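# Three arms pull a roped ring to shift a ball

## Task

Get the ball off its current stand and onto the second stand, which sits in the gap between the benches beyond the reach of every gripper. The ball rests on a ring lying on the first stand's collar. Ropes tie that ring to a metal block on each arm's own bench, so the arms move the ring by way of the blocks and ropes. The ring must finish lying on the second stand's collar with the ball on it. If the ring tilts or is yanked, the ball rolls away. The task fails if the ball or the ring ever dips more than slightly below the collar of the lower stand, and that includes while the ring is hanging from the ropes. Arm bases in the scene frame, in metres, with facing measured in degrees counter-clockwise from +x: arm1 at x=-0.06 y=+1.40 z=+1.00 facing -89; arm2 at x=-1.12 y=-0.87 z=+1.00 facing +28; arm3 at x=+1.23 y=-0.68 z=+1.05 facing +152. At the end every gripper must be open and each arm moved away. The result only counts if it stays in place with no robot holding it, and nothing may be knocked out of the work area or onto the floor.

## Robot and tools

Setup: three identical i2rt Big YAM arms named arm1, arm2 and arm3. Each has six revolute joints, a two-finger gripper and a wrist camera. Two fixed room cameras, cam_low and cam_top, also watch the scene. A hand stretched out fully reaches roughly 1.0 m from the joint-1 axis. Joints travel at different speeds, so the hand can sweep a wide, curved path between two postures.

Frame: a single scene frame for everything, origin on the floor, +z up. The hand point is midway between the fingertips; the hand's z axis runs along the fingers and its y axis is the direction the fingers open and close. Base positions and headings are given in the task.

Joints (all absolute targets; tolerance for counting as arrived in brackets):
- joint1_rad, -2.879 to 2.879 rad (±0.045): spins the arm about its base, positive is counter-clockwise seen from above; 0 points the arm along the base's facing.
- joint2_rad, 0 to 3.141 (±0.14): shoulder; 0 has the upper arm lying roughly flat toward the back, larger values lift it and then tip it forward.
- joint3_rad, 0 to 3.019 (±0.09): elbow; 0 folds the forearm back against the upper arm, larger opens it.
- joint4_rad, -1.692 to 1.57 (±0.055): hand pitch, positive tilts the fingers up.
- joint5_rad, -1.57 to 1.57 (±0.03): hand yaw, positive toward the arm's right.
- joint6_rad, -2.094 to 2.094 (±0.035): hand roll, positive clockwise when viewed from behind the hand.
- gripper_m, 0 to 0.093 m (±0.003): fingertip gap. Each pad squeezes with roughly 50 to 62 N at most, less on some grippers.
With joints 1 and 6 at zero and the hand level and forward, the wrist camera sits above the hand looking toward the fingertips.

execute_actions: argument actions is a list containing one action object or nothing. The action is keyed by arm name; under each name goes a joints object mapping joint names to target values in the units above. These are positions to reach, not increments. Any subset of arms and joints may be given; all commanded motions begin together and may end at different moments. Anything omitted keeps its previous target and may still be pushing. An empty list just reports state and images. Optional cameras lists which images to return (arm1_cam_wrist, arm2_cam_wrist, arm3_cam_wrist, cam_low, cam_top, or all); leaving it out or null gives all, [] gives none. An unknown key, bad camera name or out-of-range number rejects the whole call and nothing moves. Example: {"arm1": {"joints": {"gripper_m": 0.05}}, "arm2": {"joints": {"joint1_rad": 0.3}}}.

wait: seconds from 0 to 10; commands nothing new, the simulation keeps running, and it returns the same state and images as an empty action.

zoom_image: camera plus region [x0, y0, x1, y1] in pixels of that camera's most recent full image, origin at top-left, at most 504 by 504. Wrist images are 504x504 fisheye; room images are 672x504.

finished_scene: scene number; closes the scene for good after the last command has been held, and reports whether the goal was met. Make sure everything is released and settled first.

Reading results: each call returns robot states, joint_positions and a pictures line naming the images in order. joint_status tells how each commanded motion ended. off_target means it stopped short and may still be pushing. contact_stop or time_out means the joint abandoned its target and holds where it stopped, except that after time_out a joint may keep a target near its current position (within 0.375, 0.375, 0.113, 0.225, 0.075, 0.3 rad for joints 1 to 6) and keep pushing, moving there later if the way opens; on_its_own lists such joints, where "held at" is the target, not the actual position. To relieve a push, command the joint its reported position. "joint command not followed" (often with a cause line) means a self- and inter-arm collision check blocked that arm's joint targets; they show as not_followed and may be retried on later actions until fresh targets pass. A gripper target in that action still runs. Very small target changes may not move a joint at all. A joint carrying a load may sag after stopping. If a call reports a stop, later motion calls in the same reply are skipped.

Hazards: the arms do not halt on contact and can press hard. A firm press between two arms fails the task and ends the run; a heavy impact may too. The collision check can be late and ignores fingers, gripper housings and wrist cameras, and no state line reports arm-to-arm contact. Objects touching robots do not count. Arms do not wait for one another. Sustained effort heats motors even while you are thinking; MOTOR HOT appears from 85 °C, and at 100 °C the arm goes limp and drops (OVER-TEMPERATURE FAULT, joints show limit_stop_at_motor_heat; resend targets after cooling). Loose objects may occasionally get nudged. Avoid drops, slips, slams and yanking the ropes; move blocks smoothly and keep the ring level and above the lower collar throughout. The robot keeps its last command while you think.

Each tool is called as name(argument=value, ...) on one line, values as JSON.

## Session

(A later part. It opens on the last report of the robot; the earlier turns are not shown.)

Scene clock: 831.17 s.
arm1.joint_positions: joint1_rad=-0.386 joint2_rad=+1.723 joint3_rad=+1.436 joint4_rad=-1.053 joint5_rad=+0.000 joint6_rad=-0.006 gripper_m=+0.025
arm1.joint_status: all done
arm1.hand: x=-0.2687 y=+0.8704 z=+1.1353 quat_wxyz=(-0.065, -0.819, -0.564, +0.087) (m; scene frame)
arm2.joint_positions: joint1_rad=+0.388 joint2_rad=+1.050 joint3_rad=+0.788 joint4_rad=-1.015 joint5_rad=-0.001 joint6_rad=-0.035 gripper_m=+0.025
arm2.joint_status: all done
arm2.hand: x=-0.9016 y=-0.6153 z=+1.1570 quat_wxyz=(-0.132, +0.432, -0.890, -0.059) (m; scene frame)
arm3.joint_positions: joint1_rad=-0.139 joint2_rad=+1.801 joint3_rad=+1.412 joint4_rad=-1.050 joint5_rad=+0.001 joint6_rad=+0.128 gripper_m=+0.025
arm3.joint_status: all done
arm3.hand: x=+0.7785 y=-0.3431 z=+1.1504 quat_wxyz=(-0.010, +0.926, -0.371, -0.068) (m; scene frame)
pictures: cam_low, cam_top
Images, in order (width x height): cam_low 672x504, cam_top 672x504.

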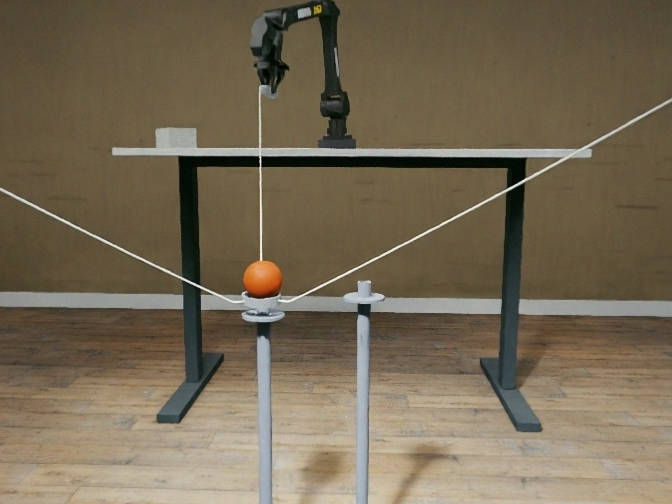

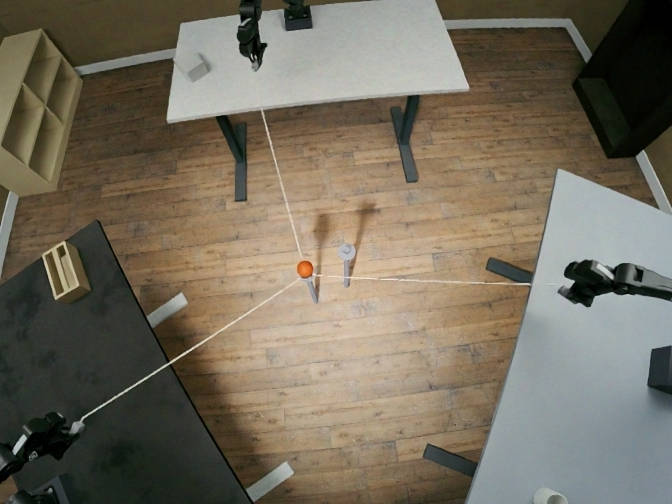

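execute_actions(actions=[{"arm1":{"joints":{"joint2_rad":1.657}},"arm2":{"joints":{"joint2_rad":1.004}},"arm3":{"joints":{"joint2_rad":1.729}}}], cameras=["cam_low","cam_top"])

zoom_image(camera="cam_low", region=[190, 230, 340, 340])

Scene clock: 840.73 s.
arm1.joint_positions: joint1_rad=-0.386 joint2_rad=+1.698 joint3_rad=+1.436 joint4_rad=-1.053 joint5_rad=-0.001 joint6_rad=-0.006 gripper_m=+0.025
arm1.joint_status: all done
arm1.hand: x=-0.2684 y=+0.8708 z=+1.1489 quat_wxyz=(-0.073, -0.818, -0.563, +0.096) (m; scene frame)
arm2.joint_positions: joint1_rad=+0.388 joint2_rad=+1.014 joint3_rad=+0.788 joint4_rad=-1.015 joint5_rad=-0.001 joint6_rad=-0.035 gripper_m=+0.025
arm2.joint_status: all done
arm2.hand: x=-0.9024 y=-0.6162 z=+1.1683 quat_wxyz=(-0.148, +0.431, -0.888, -0.066) (m; scene frame)
arm3.joint_positions: joint1_rad=-0.139 joint2_rad=+1.759 joint3_rad=+1.412 joint4_rad=-1.050 joint5_rad=-0.001 joint6_rad=+0.128 gripper_m=+0.025
arm3.joint_status: all done
arm3.hand: x=+0.7778 y=-0.3425 z=+1.1729 quat_wxyz=(-0.015, +0.924, -0.371, -0.089) (m; scene frame)
pictures: cam_low, cam_top
Images, in order (width x height): cam_low 672x504, cam_top 672x504.

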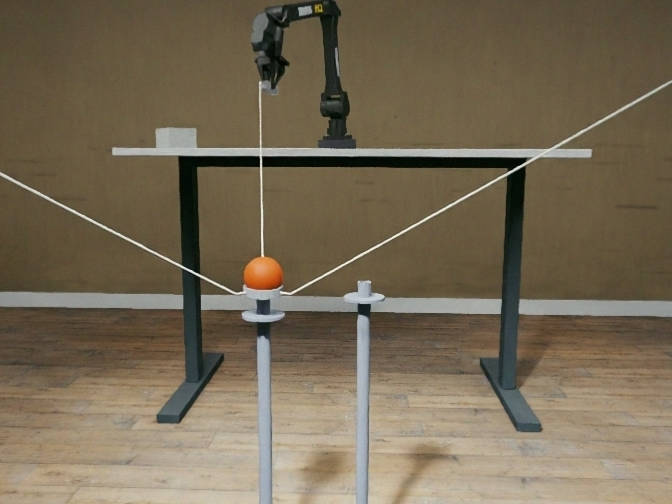

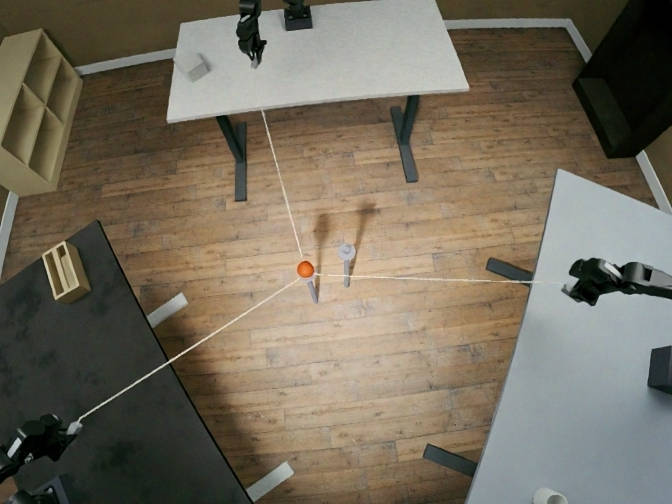

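Region (190, 230, 340, 340) of cam_low's 672x504 image, scaled by 3.360, with more detail than that image has; it fills the top 370 rows of this view, and the rest is white.

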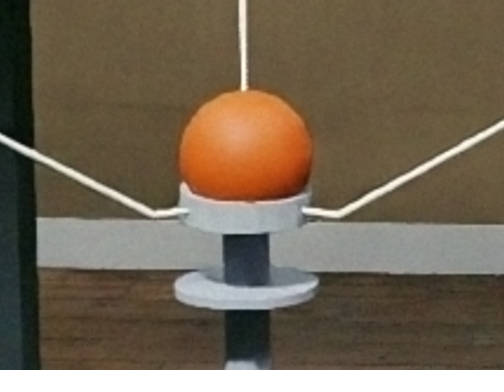

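execute_actions(actions=[{"arm1":{"joints":{"joint2_rad":1.603}},"arm2":{"joints":{"joint2_rad":0.917}},"arm3":{"joints":{"joint2_rad":1.671}}}], cameras=["cam_low","cam_top"])

zoom_image(camera="cam_low", region=[200, 200, 420, 340])

Scene clock: 886.83 s.
arm1.joint_positions: joint1_rad=-0.386 joint2_rad=+1.635 joint3_rad=+1.436 joint4_rad=-1.053 joint5_rad=-0.001 joint6_rad=-0.006 gripper_m=+0.025
arm1.joint_status: all done
arm1.hand: x=-0.2678 y=+0.8732 z=+1.1836 quat_wxyz=(-0.091, -0.814, -0.560, +0.122) (m; scene frame)
arm2.joint_positions: joint1_rad=+0.388 joint2_rad=+0.919 joint3_rad=+0.788 joint4_rad=-1.015 joint5_rad=-0.001 joint6_rad=-0.035 gripper_m=+0.025
arm2.joint_status: all done
arm2.hand: x=-0.9056 y=-0.6201 z=+1.1975 quat_wxyz=(-0.191, +0.427, -0.880, -0.085) (m; scene frame)
arm3.joint_positions: joint1_rad=-0.139 joint2_rad=+1.696 joint3_rad=+1.412 joint4_rad=-1.050 joint5_rad=-0.001 joint6_rad=+0.128 gripper_m=+0.025
arm3.joint_status: all done
arm3.hand: x=+0.7785 y=-0.3423 z=+1.2068 quat_wxyz=(-0.022, +0.921, -0.370, -0.119) (m; scene frame)
pictures: cam_low, cam_top
Images, in order (width x height): cam_low 672x504, cam_top 672x504.

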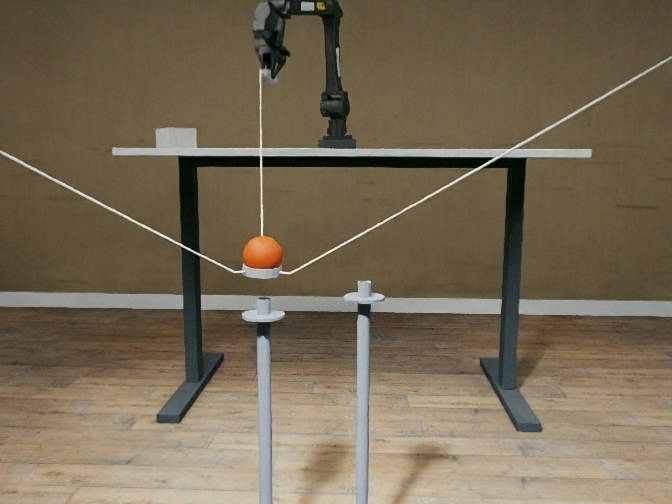

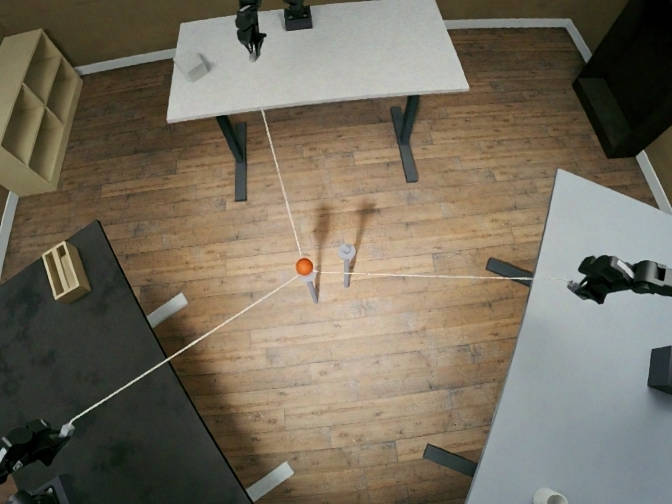

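Region (200, 200, 420, 340) of cam_low's 672x504 image, scaled by 2.291, with more detail than that image has; it fills the top 321 rows of this view, and the rest is white.

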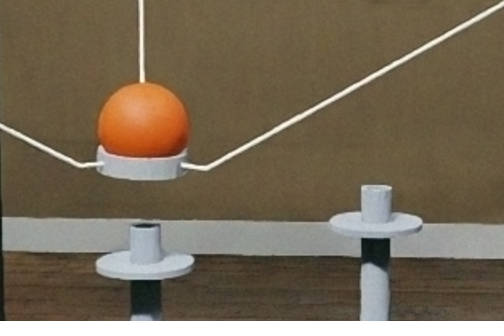

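execute_actions(actions=[{"arm1":{"joints":{"joint1_rad":-0.309,"joint2_rad":1.52,"joint3_rad":1.336}},"arm2":{"joints":{"joint1_rad":0.325,"joint2_rad":1.104,"joint3_rad":0.938}},"arm3":{"joints":{"joint1_rad":-0.225,"joint2_rad":1.607,"joint3_rad":1.332}}}], cameras=["cam_low","cam_top"])

zoom_image(camera="cam_low", region=[200, 200, 420, 340])

Scene clock: 929.33 s.
arm1.joint_positions: joint1_rad=-0.301 joint2_rad=+1.550 joint3_rad=+1.326 joint4_rad=-1.054 joint5_rad=-0.003 joint6_rad=-0.006 gripper_m=+0.025
arm1.joint_status: all done
arm1.hand: x=-0.2104 y=+0.8963 z=+1.1795 quat_wxyz=(-0.089, -0.791, -0.596, +0.107) (m; scene frame)
arm2.joint_positions: joint1_rad=+0.324 joint2_rad=+1.122 joint3_rad=+0.873 joint4_rad=-1.016 joint5_rad=-0.001 joint6_rad=-0.035 gripper_m=+0.025
arm2.joint_status: all done
arm2.hand: x=-0.8648 y=-0.6075 z=+1.1713 quat_wxyz=(-0.139, +0.403, -0.903, -0.057) (m; scene frame)
arm3.joint_positions: joint1_rad=-0.227 joint2_rad=+1.641 joint3_rad=+1.324 joint4_rad=-1.050 joint5_rad=-0.003 joint6_rad=+0.128 gripper_m=+0.025
arm3.joint_status: all done
arm3.hand: x=+0.8331 y=-0.3255 z=+1.1980 quat_wxyz=(-0.021, +0.906, -0.410, -0.102) (m; scene frame)
pictures: cam_low, cam_top
Images, in order (width x height): cam_low 672x504, cam_top 672x504.

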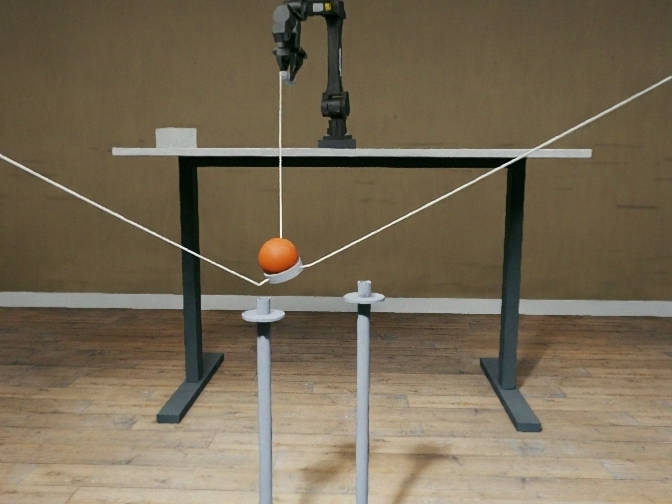

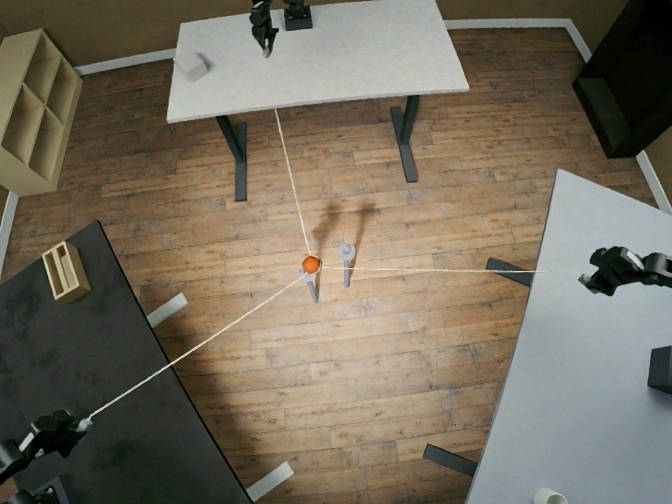

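Region (200, 200, 420, 340) of cam_low's 672x504 image, scaled by 2.291, with more detail than that image has; it fills the top 321 rows of this view, and the rest is white.

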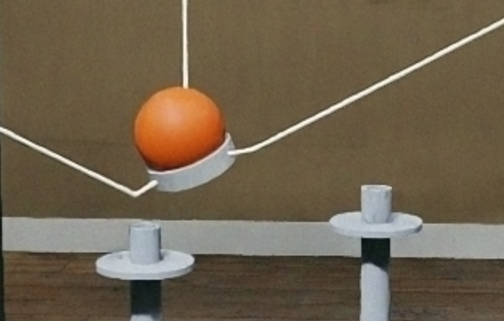

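execute_actions(actions=[{"arm2":{"joints":{"joint2_rad":1.09,"joint3_rad":0.972}}}], cameras=["cam_low","cam_top"])

zoom_image(camera="cam_low", region=[200, 200, 420, 340])

Scene clock: 936.53 s.
arm1.joint_positions: joint1_rad=-0.301 joint2_rad=+1.550 joint3_rad=+1.326 joint4_rad=-1.054 joint5_rad=-0.003 joint6_rad=-0.006 gripper_m=+0.025
arm1.joint_status: not commanded
arm1.hand: x=-0.2104 y=+0.8963 z=+1.1795 quat_wxyz=(-0.089, -0.791, -0.596, +0.107) (m; scene frame)
arm2.joint_positions: joint1_rad=+0.324 joint2_rad=+1.104 joint3_rad=+0.908 joint4_rad=-1.016 joint5_rad=-0.001 joint6_rad=-0.035 gripper_m=+0.025
arm2.joint_status: all done
arm2.hand: x=-0.8577 y=-0.6001 z=+1.1932 quat_wxyz=(-0.163, +0.402, -0.899, -0.067) (m; scene frame)
arm3.joint_positions: joint1_rad=-0.227 joint2_rad=+1.641 joint3_rad=+1.324 joint4_rad=-1.050 joint5_rad=-0.003 joint6_rad=+0.128 gripper_m=+0.025
arm3.joint_status: not commanded
arm3.hand: x=+0.8331 y=-0.3255 z=+1.1980 quat_wxyz=(-0.021, +0.906, -0.410, -0.102) (m; scene frame)
pictures: cam_low, cam_top
Images, in order (width x height): cam_low 672x504, cam_top 672x504.

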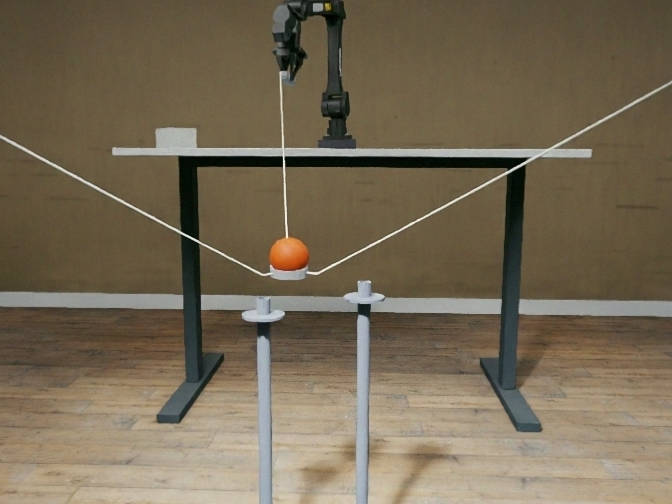

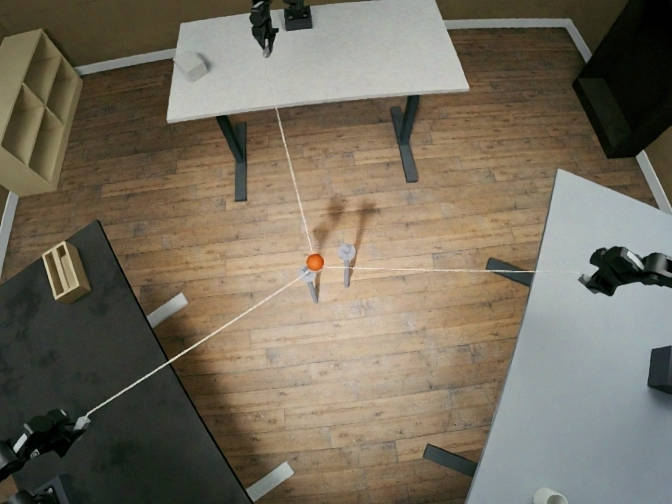

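Region (200, 200, 420, 340) of cam_low's 672x504 image, scaled by 2.291, with more detail than that image has; it fills the top 321 rows of this view, and the rest is white.

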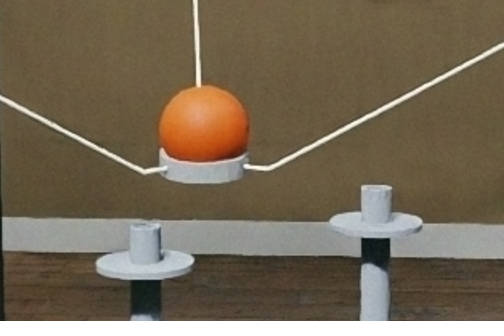

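execute_actions(actions=[{"arm1":{"joints":{"joint1_rad":-0.27,"joint2_rad":1.463,"joint3_rad":1.288}},"arm2":{"joints":{"joint1_rad":0.292,"joint2_rad":1.174,"joint3_rad":1.06}},"arm3":{"joints":{"joint1_rad":-0.273,"joint2_rad":1.56,"joint3_rad":1.3}}}], cameras=["cam_low","cam_top"])

zoom_image(camera="cam_low", region=[200, 200, 420, 340])

Scene clock: 976.43 s.
arm1.joint_positions: joint1_rad=-0.275 joint2_rad=+1.501 joint3_rad=+1.274 joint4_rad=-1.054 joint5_rad=-0.003 joint6_rad=-0.006 gripper_m=+0.025
arm1.joint_status: all done
arm1.hand: x=-0.1927 y=+0.9114 z=+1.1814 quat_wxyz=(-0.090, -0.783, -0.606, +0.105) (m; scene frame)
arm2.joint_positions: joint1_rad=+0.293 joint2_rad=+1.184 joint3_rad=+0.998 joint4_rad=-1.017 joint5_rad=-0.001 joint6_rad=-0.035 gripper_m=+0.025
arm2.joint_status: all done
arm2.hand: x=-0.8264 y=-0.5854 z=+1.2051 quat_wxyz=(-0.169, +0.388, -0.904, -0.066) (m; scene frame)
arm3.joint_positions: joint1_rad=-0.264 joint2_rad=+1.592 joint3_rad=+1.290 joint4_rad=-1.050 joint5_rad=-0.003 joint6_rad=+0.128 gripper_m=+0.025
arm3.joint_status: all done
arm3.hand: x=+0.8561 y=-0.3201 z=+1.2078 quat_wxyz=(-0.025, +0.898, -0.427, -0.108) (m; scene frame)
pictures: cam_low, cam_top
Images, in order (width x height): cam_low 672x504, cam_top 672x504.

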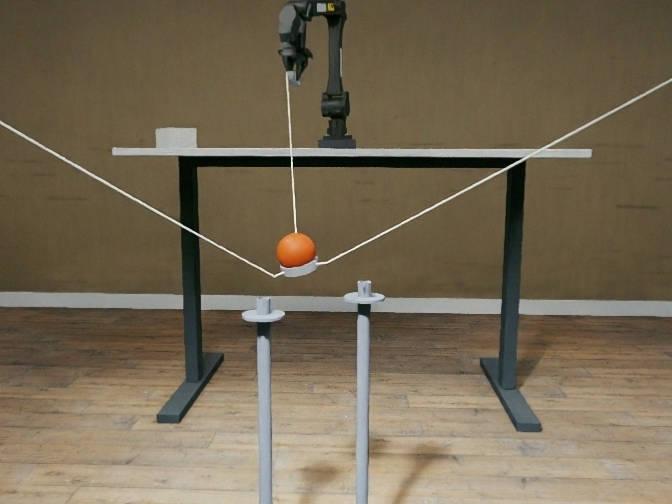

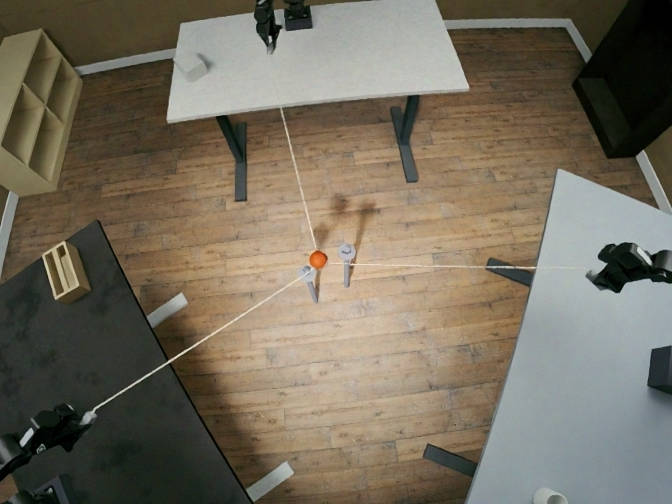

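Region (200, 200, 420, 340) of cam_low's 672x504 image, scaled by 2.291, with more detail than that image has; it fills the top 321 rows of this view, and the rest is white.

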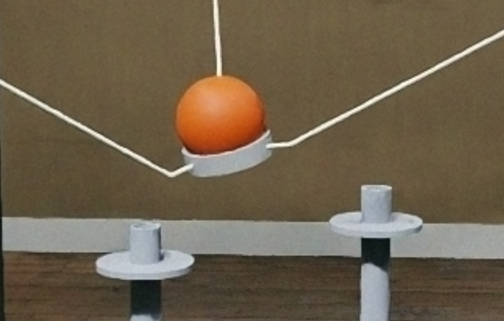

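execute_actions(actions=[{"arm1":{"joints":{"joint1_rad":-0.222,"joint2_rad":1.411,"joint3_rad":1.246}},"arm2":{"joints":{"joint1_rad":0.267,"joint2_rad":1.26,"joint3_rad":1.136}},"arm3":{"joints":{"joint1_rad":-0.329,"joint2_rad":1.53,"joint3_rad":1.272}}}], cameras=["cam_low","cam_top"])

zoom_image(camera="cam_low", region=[240, 200, 460, 340])

Scene clock: 991.93 s.
arm1.joint_positions: joint1_rad=-0.223 joint2_rad=+1.445 joint3_rad=+1.233 joint4_rad=-1.054 joint5_rad=-0.003 joint6_rad=-0.006 gripper_m=+0.025
arm1.joint_status: all done
arm1.hand: x=-0.1637 y=+0.9216 z=+1.1900 quat_wxyz=(-0.098, -0.767, -0.625, +0.109) (m; scene frame)
arm2.joint_positions: joint1_rad=+0.269 joint2_rad=+1.271 joint3_rad=+1.074 joint4_rad=-1.017 joint5_rad=-0.001 joint6_rad=-0.035 gripper_m=+0.025
arm2.joint_status: all done
arm2.hand: x=-0.7981 y=-0.5723 z=+1.2052 quat_wxyz=(-0.164, +0.377, -0.909, -0.062) (m; scene frame)
arm3.joint_positions: joint1_rad=-0.324 joint2_rad=+1.566 joint3_rad=+1.263 joint4_rad=-1.050 joint5_rad=-0.004 joint6_rad=+0.128 gripper_m=+0.025
arm3.joint_status: all done
arm3.hand: x=+0.8845 y=-0.3059 z=+1.2088 quat_wxyz=(-0.028, +0.885, -0.453, -0.107) (m; scene frame)
pictures: cam_low, cam_top
Images, in order (width x height): cam_low 672x504, cam_top 672x504.

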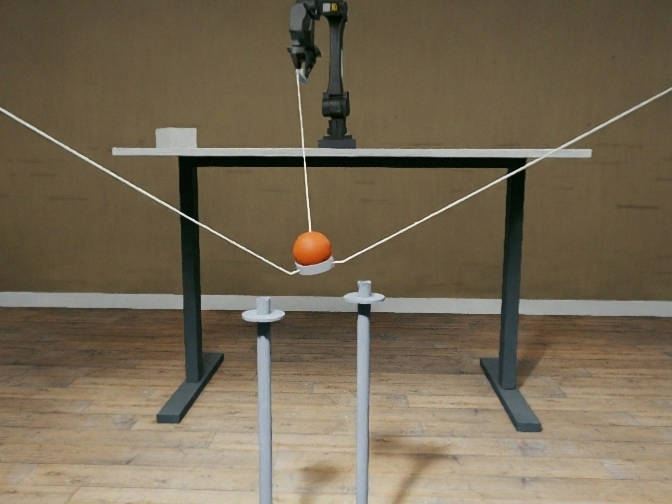

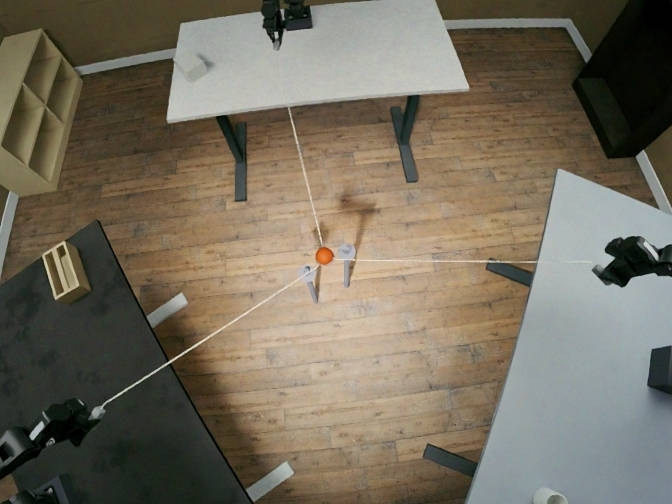

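Region (240, 200, 460, 340) of cam_low's 672x504 image, scaled by 2.291, with more detail than that image has; it fills the top 321 rows of this view, and the rest is white.

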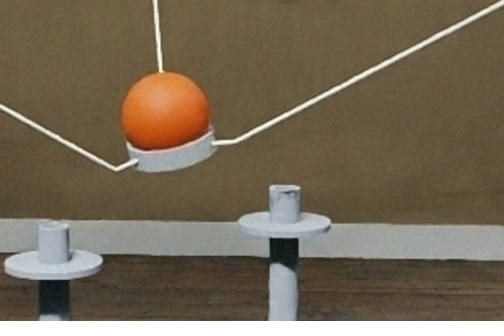

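execute_actions(actions=[{"arm1":{"joints":{"joint1_rad":-0.169,"joint2_rad":1.368,"joint3_rad":1.2}},"arm2":{"joints":{"joint1_rad":0.243,"joint2_rad":1.345,"joint3_rad":1.216}},"arm3":{"joints":{"joint1_rad":-0.386,"joint2_rad":1.497,"joint3_rad":1.243}}}], cameras=["cam_low","cam_top"])

zoom_image(camera="cam_low", region=[240, 200, 460, 340])

Scene clock: 1015.13 s.
arm1.joint_positions: joint1_rad=-0.171 joint2_rad=+1.405 joint3_rad=+1.188 joint4_rad=-1.054 joint5_rad=-0.003 joint6_rad=-0.006 gripper_m=+0.025
arm1.joint_status: all done
arm1.hand: x=-0.1361 y=+0.9339 z=+1.1888 quat_wxyz=(-0.099, -0.750, -0.645, +0.104) (m; scene frame)
arm2.joint_positions: joint1_rad=+0.245 joint2_rad=+1.355 joint3_rad=+1.155 joint4_rad=-1.017 joint5_rad=-0.001 joint6_rad=-0.035 gripper_m=+0.025
arm2.joint_status: all done
arm2.hand: x=-0.7676 y=-0.5592 z=+1.2061 quat_wxyz=(-0.163, +0.366, -0.914, -0.059) (m; scene frame)
arm3.joint_positions: joint1_rad=-0.379 joint2_rad=+1.530 joint3_rad=+1.234 joint4_rad=-1.050 joint5_rad=-0.004 joint6_rad=+0.128 gripper_m=+0.025
arm3.joint_status: all done
arm3.hand: x=+0.9127 y=-0.2960 z=+1.2132 quat_wxyz=(-0.031, +0.871, -0.477, -0.109) (m; scene frame)
pictures: cam_low, cam_top
Images, in order (width x height): cam_low 672x504, cam_top 672x504.

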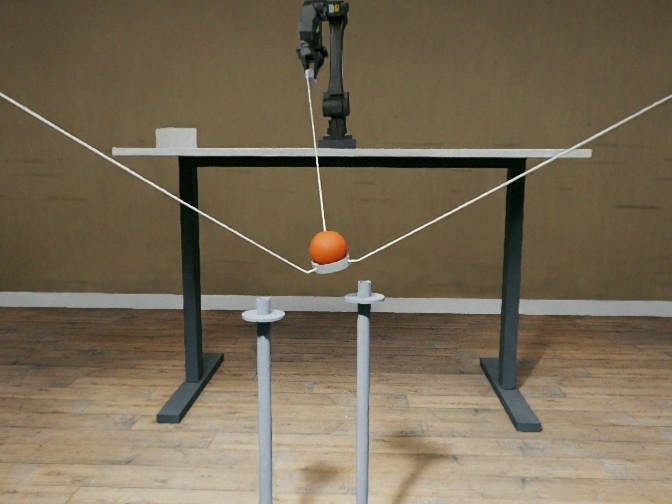

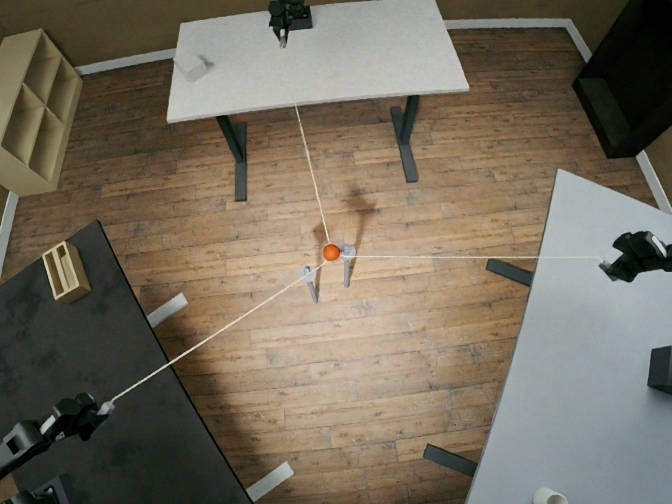

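Region (240, 200, 460, 340) of cam_low's 672x504 image, scaled by 2.291, with more detail than that image has; it fills the top 321 rows of this view, and the rest is white.

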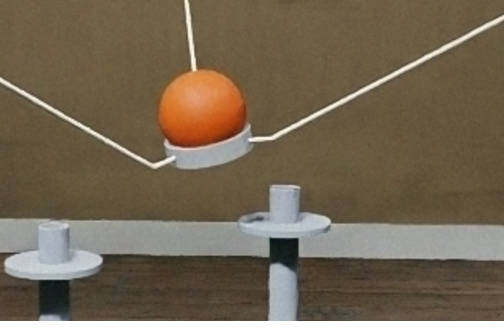

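execute_actions(actions=[{"arm1":{"joints":{"joint1_rad":-0.112,"joint2_rad":1.325,"joint3_rad":1.157}},"arm2":{"joints":{"joint1_rad":0.222,"joint2_rad":1.427,"joint3_rad":1.297}},"arm3":{"joints":{"joint1_rad":-0.445,"joint2_rad":1.474,"joint3_rad":1.218}}}], cameras=["cam_low","cam_top"])

zoom_image(camera="cam_low", region=[240, 200, 460, 340])

Scene clock: 1033.43 s.
arm1.joint_positions: joint1_rad=-0.115 joint2_rad=+1.360 joint3_rad=+1.146 joint4_rad=-1.054 joint5_rad=-0.003 joint6_rad=-0.006 gripper_m=+0.025
arm1.joint_status: all done
arm1.hand: x=-0.1080 y=+0.9470 z=+1.1906 quat_wxyz=(-0.104, -0.732, -0.666, +0.103) (m; scene frame)
arm2.joint_positions: joint1_rad=+0.225 joint2_rad=+1.436 joint3_rad=+1.235 joint4_rad=-1.018 joint5_rad=-0.001 joint6_rad=-0.035 gripper_m=+0.025
arm2.joint_status: all done
arm2.hand: x=-0.7378 y=-0.5464 z=+1.2055 quat_wxyz=(-0.163, +0.357, -0.918, -0.057) (m; scene frame)
arm3.joint_positions: joint1_rad=-0.438 joint2_rad=+1.510 joint3_rad=+1.210 joint4_rad=-1.050 joint5_rad=-0.005 joint6_rad=+0.128 gripper_m=+0.025
arm3.joint_status: all done
arm3.hand: x=+0.9410 y=-0.2853 z=+1.2118 quat_wxyz=(-0.033, +0.857, -0.503, -0.105) (m; scene frame)
pictures: cam_low, cam_top
Images, in order (width x height): cam_low 672x504, cam_top 672x504.

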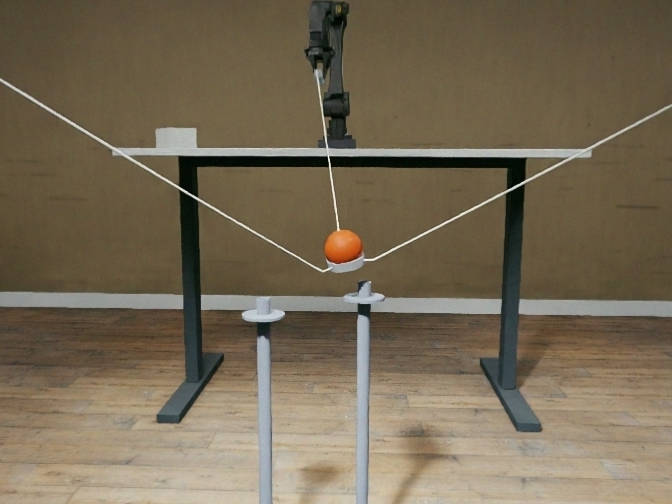

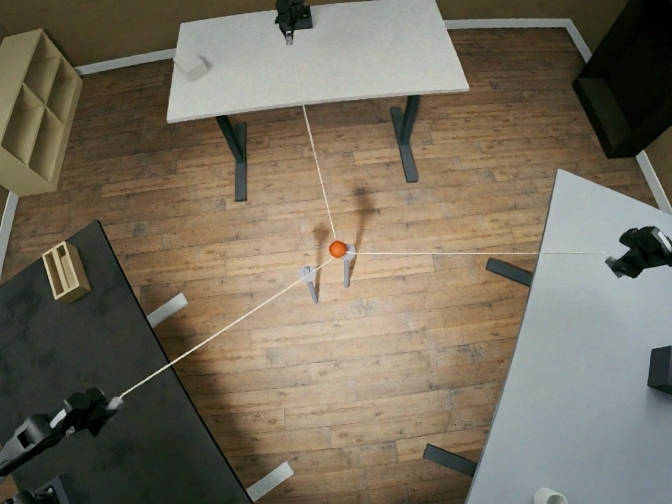

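Region (240, 200, 460, 340) of cam_low's 672x504 image, scaled by 2.291, with more detail than that image has; it fills the top 321 rows of this view, and the rest is white.

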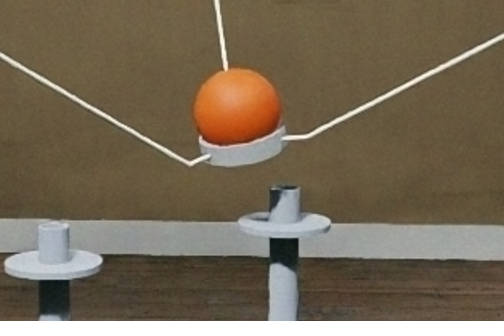

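execute_actions(actions=[], cameras=["cam_low","cam_top"])

zoom_image(camera="cam_low", region=[290, 200, 440, 320])

zoom_image(camera="cam_top", region=[290, 215, 390, 295])

Scene clock: 1038.40 s.
arm1.joint_positions: joint1_rad=-0.115 joint2_rad=+1.360 joint3_rad=+1.146 joint4_rad=-1.054 joint5_rad=-0.003 joint6_rad=-0.006 gripper_m=+0.025
arm1.joint_status: all done
arm1.hand: x=-0.1080 y=+0.9470 z=+1.1906 quat_wxyz=(-0.104, -0.732, -0.666, +0.103) (m; scene frame)
arm2.joint_positions: joint1_rad=+0.225 joint2_rad=+1.436 joint3_rad=+1.235 joint4_rad=-1.018 joint5_rad=-0.001 joint6_rad=-0.035 gripper_m=+0.025
arm2.joint_status: all done
arm2.hand: x=-0.7378 y=-0.5464 z=+1.2055 quat_wxyz=(-0.163, +0.357, -0.918, -0.057) (m; scene frame)
arm3.joint_positions: joint1_rad=-0.438 joint2_rad=+1.510 joint3_rad=+1.210 joint4_rad=-1.050 joint5_rad=-0.005 joint6_rad=+0.128 gripper_m=+0.025
arm3.joint_status: all done
arm3.hand: x=+0.9410 y=-0.2853 z=+1.2118 quat_wxyz=(-0.033, +0.857, -0.503, -0.105) (m; scene frame)
pictures: cam_low, cam_top
Images, in order (width x height): cam_low 672x504, cam_top 672x504.

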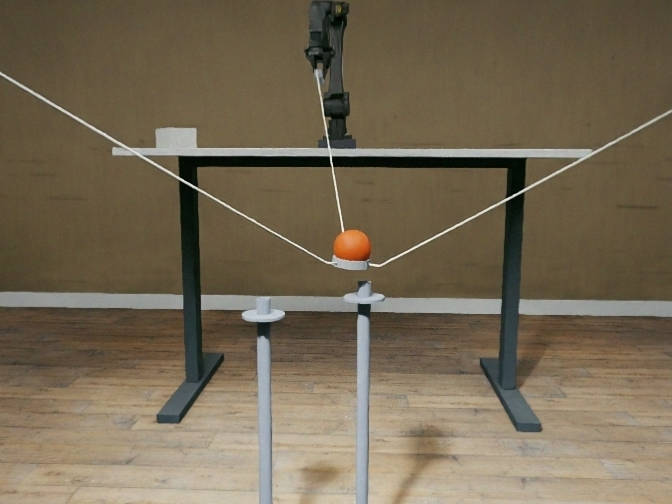

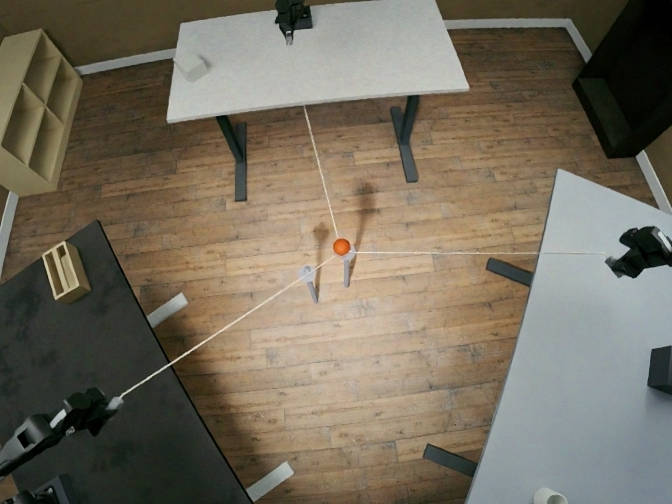

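Region (290, 200, 440, 320) of cam_low's 672x504 image, scaled by 3.360, with more detail than that image has; it fills the top 403 rows of this view, and the rest is white.

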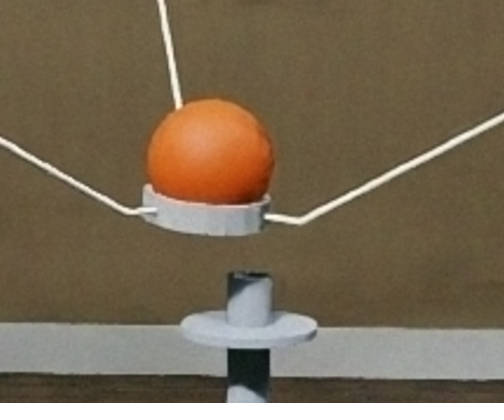

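Region (290, 215, 390, 295) of cam_top's 672x504 image, scaled by 5.040, with more detail than that image has; it fills the top 403 rows of this view, and the rest is white.

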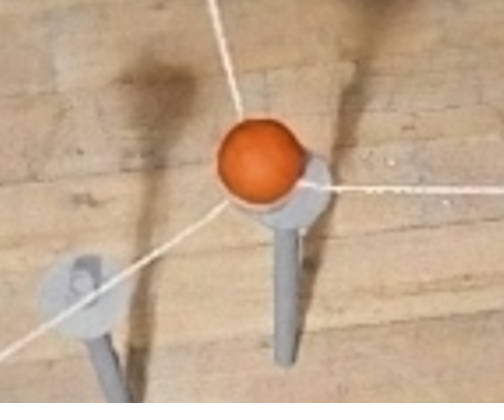

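execute_actions(actions=[], cameras=["cam_low","cam_top"])

zoom_image(camera="cam_low", region=[290, 200, 440, 320])

zoom_image(camera="cam_top", region=[290, 215, 390, 295])

Scene clock: 1061.40 s.
arm1.joint_positions: joint1_rad=-0.115 joint2_rad=+1.360 joint3_rad=+1.146 joint4_rad=-1.054 joint5_rad=-0.003 joint6_rad=-0.006 gripper_m=+0.025
arm1.joint_status: all done
arm1.hand: x=-0.1080 y=+0.9470 z=+1.1906 quat_wxyz=(-0.104, -0.732, -0.666, +0.103) (m; scene frame)
arm2.joint_positions: joint1_rad=+0.225 joint2_rad=+1.436 joint3_rad=+1.235 joint4_rad=-1.018 joint5_rad=-0.001 joint6_rad=-0.035 gripper_m=+0.025
arm2.joint_status: all done
arm2.hand: x=-0.7378 y=-0.5464 z=+1.2055 quat_wxyz=(-0.163, +0.357, -0.918, -0.057) (m; scene frame)
arm3.joint_positions: joint1_rad=-0.438 joint2_rad=+1.510 joint3_rad=+1.210 joint4_rad=-1.050 joint5_rad=-0.005 joint6_rad=+0.128 gripper_m=+0.025
arm3.joint_status: all done
arm3.hand: x=+0.9410 y=-0.2853 z=+1.2118 quat_wxyz=(-0.033, +0.857, -0.503, -0.105) (m; scene frame)
pictures: cam_low, cam_top
Images, in order (width x height): cam_low 672x504, cam_top 672x504.

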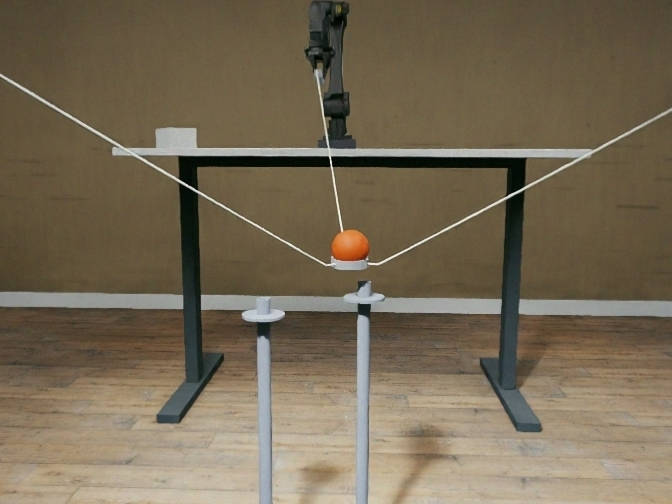

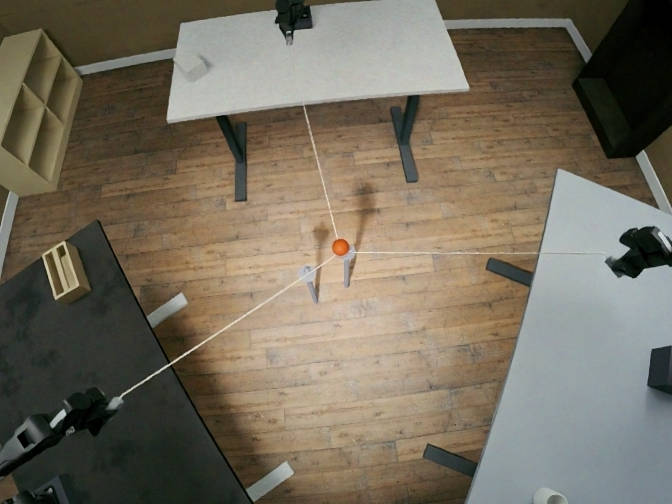

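Region (290, 200, 440, 320) of cam_low's 672x504 image, scaled by 3.360, with more detail than that image has; it fills the top 403 rows of this view, and the rest is white.

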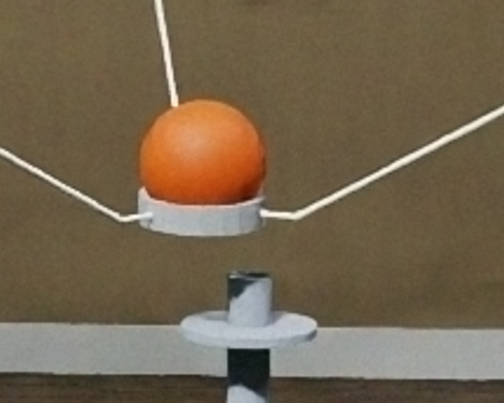

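Region (290, 215, 390, 295) of cam_top's 672x504 image, scaled by 5.040, with more detail than that image has; it fills the top 403 rows of this view, and the rest is white.

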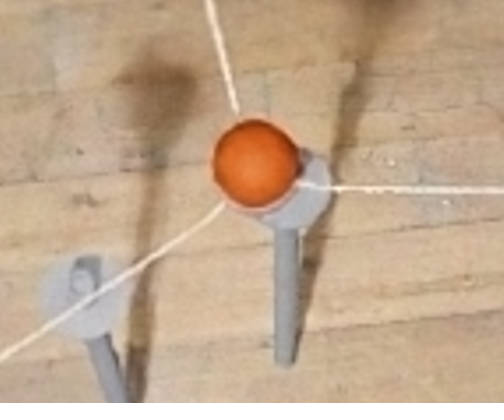

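execute_actions(actions=[{"arm1":{"joints":{"joint1_rad":-0.052,"joint2_rad":1.287,"joint3_rad":1.119}},"arm2":{"joints":{"joint1_rad":0.204,"joint2_rad":1.507,"joint3_rad":1.381}},"arm3":{"joints":{"joint1_rad":-0.506,"joint2_rad":1.455,"joint3_rad":1.198}}}], cameras=["cam_low"])

Scene clock: 1067.97 s.
arm1.joint_positions: joint1_rad=-0.055 joint2_rad=+1.322 joint3_rad=+1.108 joint4_rad=-1.054 joint5_rad=-0.003 joint6_rad=-0.006 gripper_m=+0.025
arm1.joint_status: all done
arm1.hand: x=-0.0804 y=+0.9597 z=+1.1903 quat_wxyz=(-0.107, -0.712, -0.687, +0.100) (m; scene frame)
arm2.joint_positions: joint1_rad=+0.207 joint2_rad=+1.516 joint3_rad=+1.318 joint4_rad=-1.018 joint5_rad=-0.001 joint6_rad=-0.035 gripper_m=+0.025
arm2.joint_status: all done
arm2.hand: x=-0.7078 y=-0.5330 z=+1.2046 quat_wxyz=(-0.166, +0.349, -0.921, -0.056) (m; scene frame)
arm3.joint_positions: joint1_rad=-0.498 joint2_rad=+1.490 joint3_rad=+1.190 joint4_rad=-1.050 joint5_rad=-0.006 joint6_rad=+0.128 gripper_m=+0.025
arm3.joint_status: all done
arm3.hand: x=+0.9691 y=-0.2750 z=+1.2123 quat_wxyz=(-0.036, +0.842, -0.529, -0.104) (m; scene frame)
pictures: cam_low
Images, in order (width x height): cam_low 672x504.

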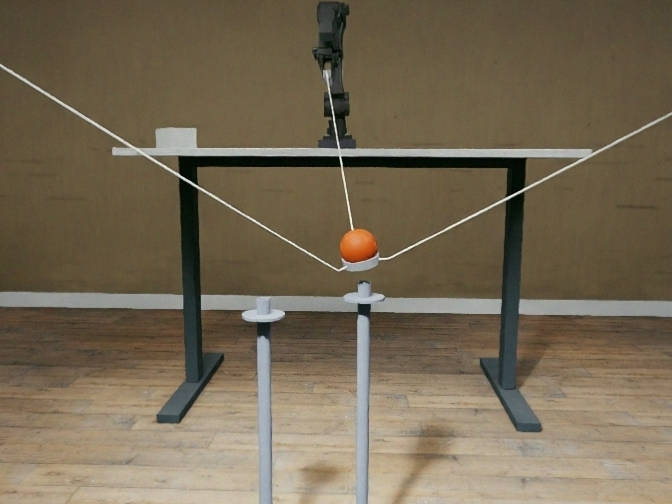

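execute_actions(actions=[], cameras=["cam_low","cam_top"])

zoom_image(camera="cam_low", region=[290, 200, 440, 320])

zoom_image(camera="cam_top", region=[290, 215, 390, 295])

Scene clock: 1099.70 s.
arm1.joint_positions: joint1_rad=-0.055 joint2_rad=+1.322 joint3_rad=+1.108 joint4_rad=-1.054 joint5_rad=-0.003 joint6_rad=-0.006 gripper_m=+0.025
arm1.joint_status: all done
arm1.hand: x=-0.0804 y=+0.9597 z=+1.1903 quat_wxyz=(-0.107, -0.712, -0.687, +0.100) (m; scene frame)
arm2.joint_positions: joint1_rad=+0.207 joint2_rad=+1.516 joint3_rad=+1.318 joint4_rad=-1.018 joint5_rad=-0.001 joint6_rad=-0.035 gripper_m=+0.025
arm2.joint_status: all done
arm2.hand: x=-0.7078 y=-0.5330 z=+1.2046 quat_wxyz=(-0.166, +0.349, -0.921, -0.056) (m; scene frame)
arm3.joint_positions: joint1_rad=-0.498 joint2_rad=+1.490 joint3_rad=+1.190 joint4_rad=-1.050 joint5_rad=-0.006 joint6_rad=+0.128 gripper_m=+0.025
arm3.joint_status: all done
arm3.hand: x=+0.9691 y=-0.2750 z=+1.2123 quat_wxyz=(-0.036, +0.842, -0.529, -0.104) (m; scene frame)
pictures: cam_low, cam_top
Images, in order (width x height): cam_low 672x504, cam_top 672x504.

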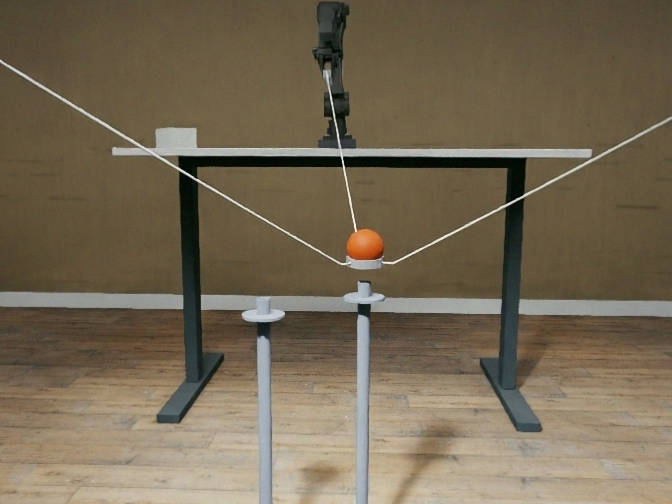

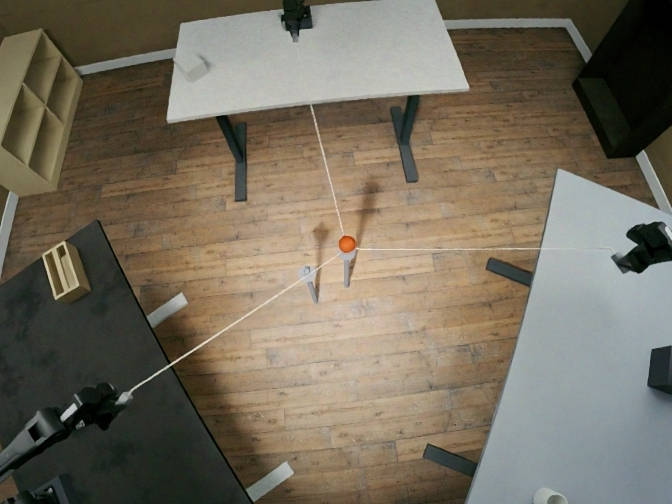

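Region (290, 200, 440, 320) of cam_low's 672x504 image, scaled by 3.360, with more detail than that image has; it fills the top 403 rows of this view, and the rest is white.

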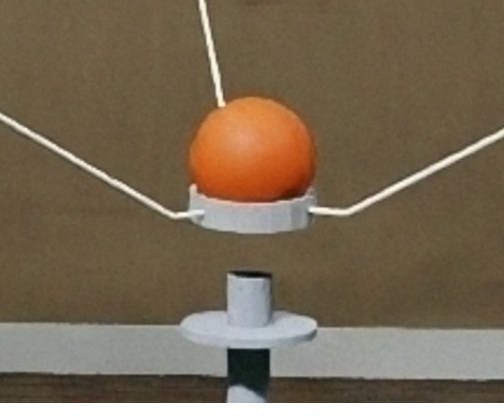

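Region (290, 215, 390, 295) of cam_top's 672x504 image, scaled by 5.040, with more detail than that image has; it fills the top 403 rows of this view, and the rest is white.

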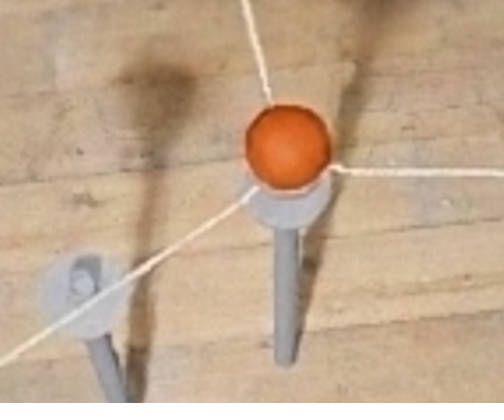

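execute_actions(actions=[{"arm1":{"joints":{"joint2_rad":1.362}},"arm2":{"joints":{"joint2_rad":1.545}},"arm3":{"joints":{"joint2_rad":1.541}}}], cameras=["cam_low","cam_top"])

zoom_image(camera="cam_low", region=[290, 200, 440, 320])

Scene clock: 1120.73 s.
arm1.joint_positions: joint1_rad=-0.055 joint2_rad=+1.377 joint3_rad=+1.108 joint4_rad=-1.054 joint5_rad=-0.003 joint6_rad=-0.006 gripper_m=+0.025
arm1.joint_status: all done
arm1.hand: x=-0.0802 y=+0.9568 z=+1.1670 quat_wxyz=(-0.088, -0.714, -0.690, +0.080) (m; scene frame)
arm2.joint_positions: joint1_rad=+0.207 joint2_rad=+1.551 joint3_rad=+1.318 joint4_rad=-1.018 joint5_rad=-0.001 joint6_rad=-0.035 gripper_m=+0.025
arm2.joint_status: all done
arm2.hand: x=-0.7060 y=-0.5315 z=+1.1866 quat_wxyz=(-0.149, +0.350, -0.924, -0.051) (m; scene frame)
arm3.joint_positions: joint1_rad=-0.498 joint2_rad=+1.550 joint3_rad=+1.188 joint4_rad=-1.050 joint5_rad=-0.006 joint6_rad=+0.128 gripper_m=+0.025
arm3.joint_status: all done
arm3.hand: x=+0.9686 y=-0.2751 z=+1.1842 quat_wxyz=(-0.023, +0.844, -0.530, -0.076) (m; scene frame)
pictures: cam_low, cam_top
Images, in order (width x height): cam_low 672x504, cam_top 672x504.

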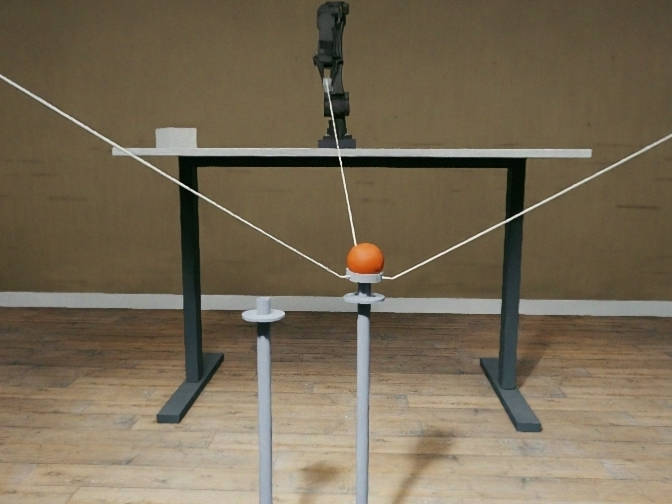

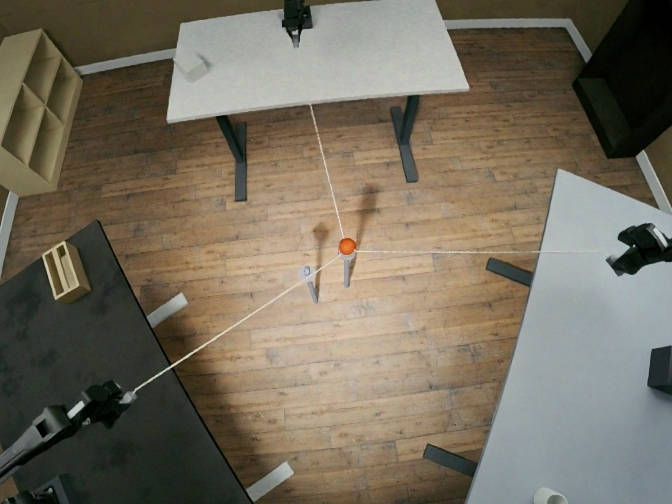

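Region (290, 200, 440, 320) of cam_low's 672x504 image, scaled by 3.360, with more detail than that image has; it fills the top 403 rows of this view, and the rest is white.

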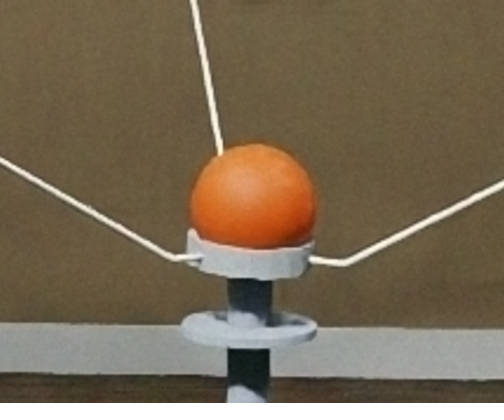

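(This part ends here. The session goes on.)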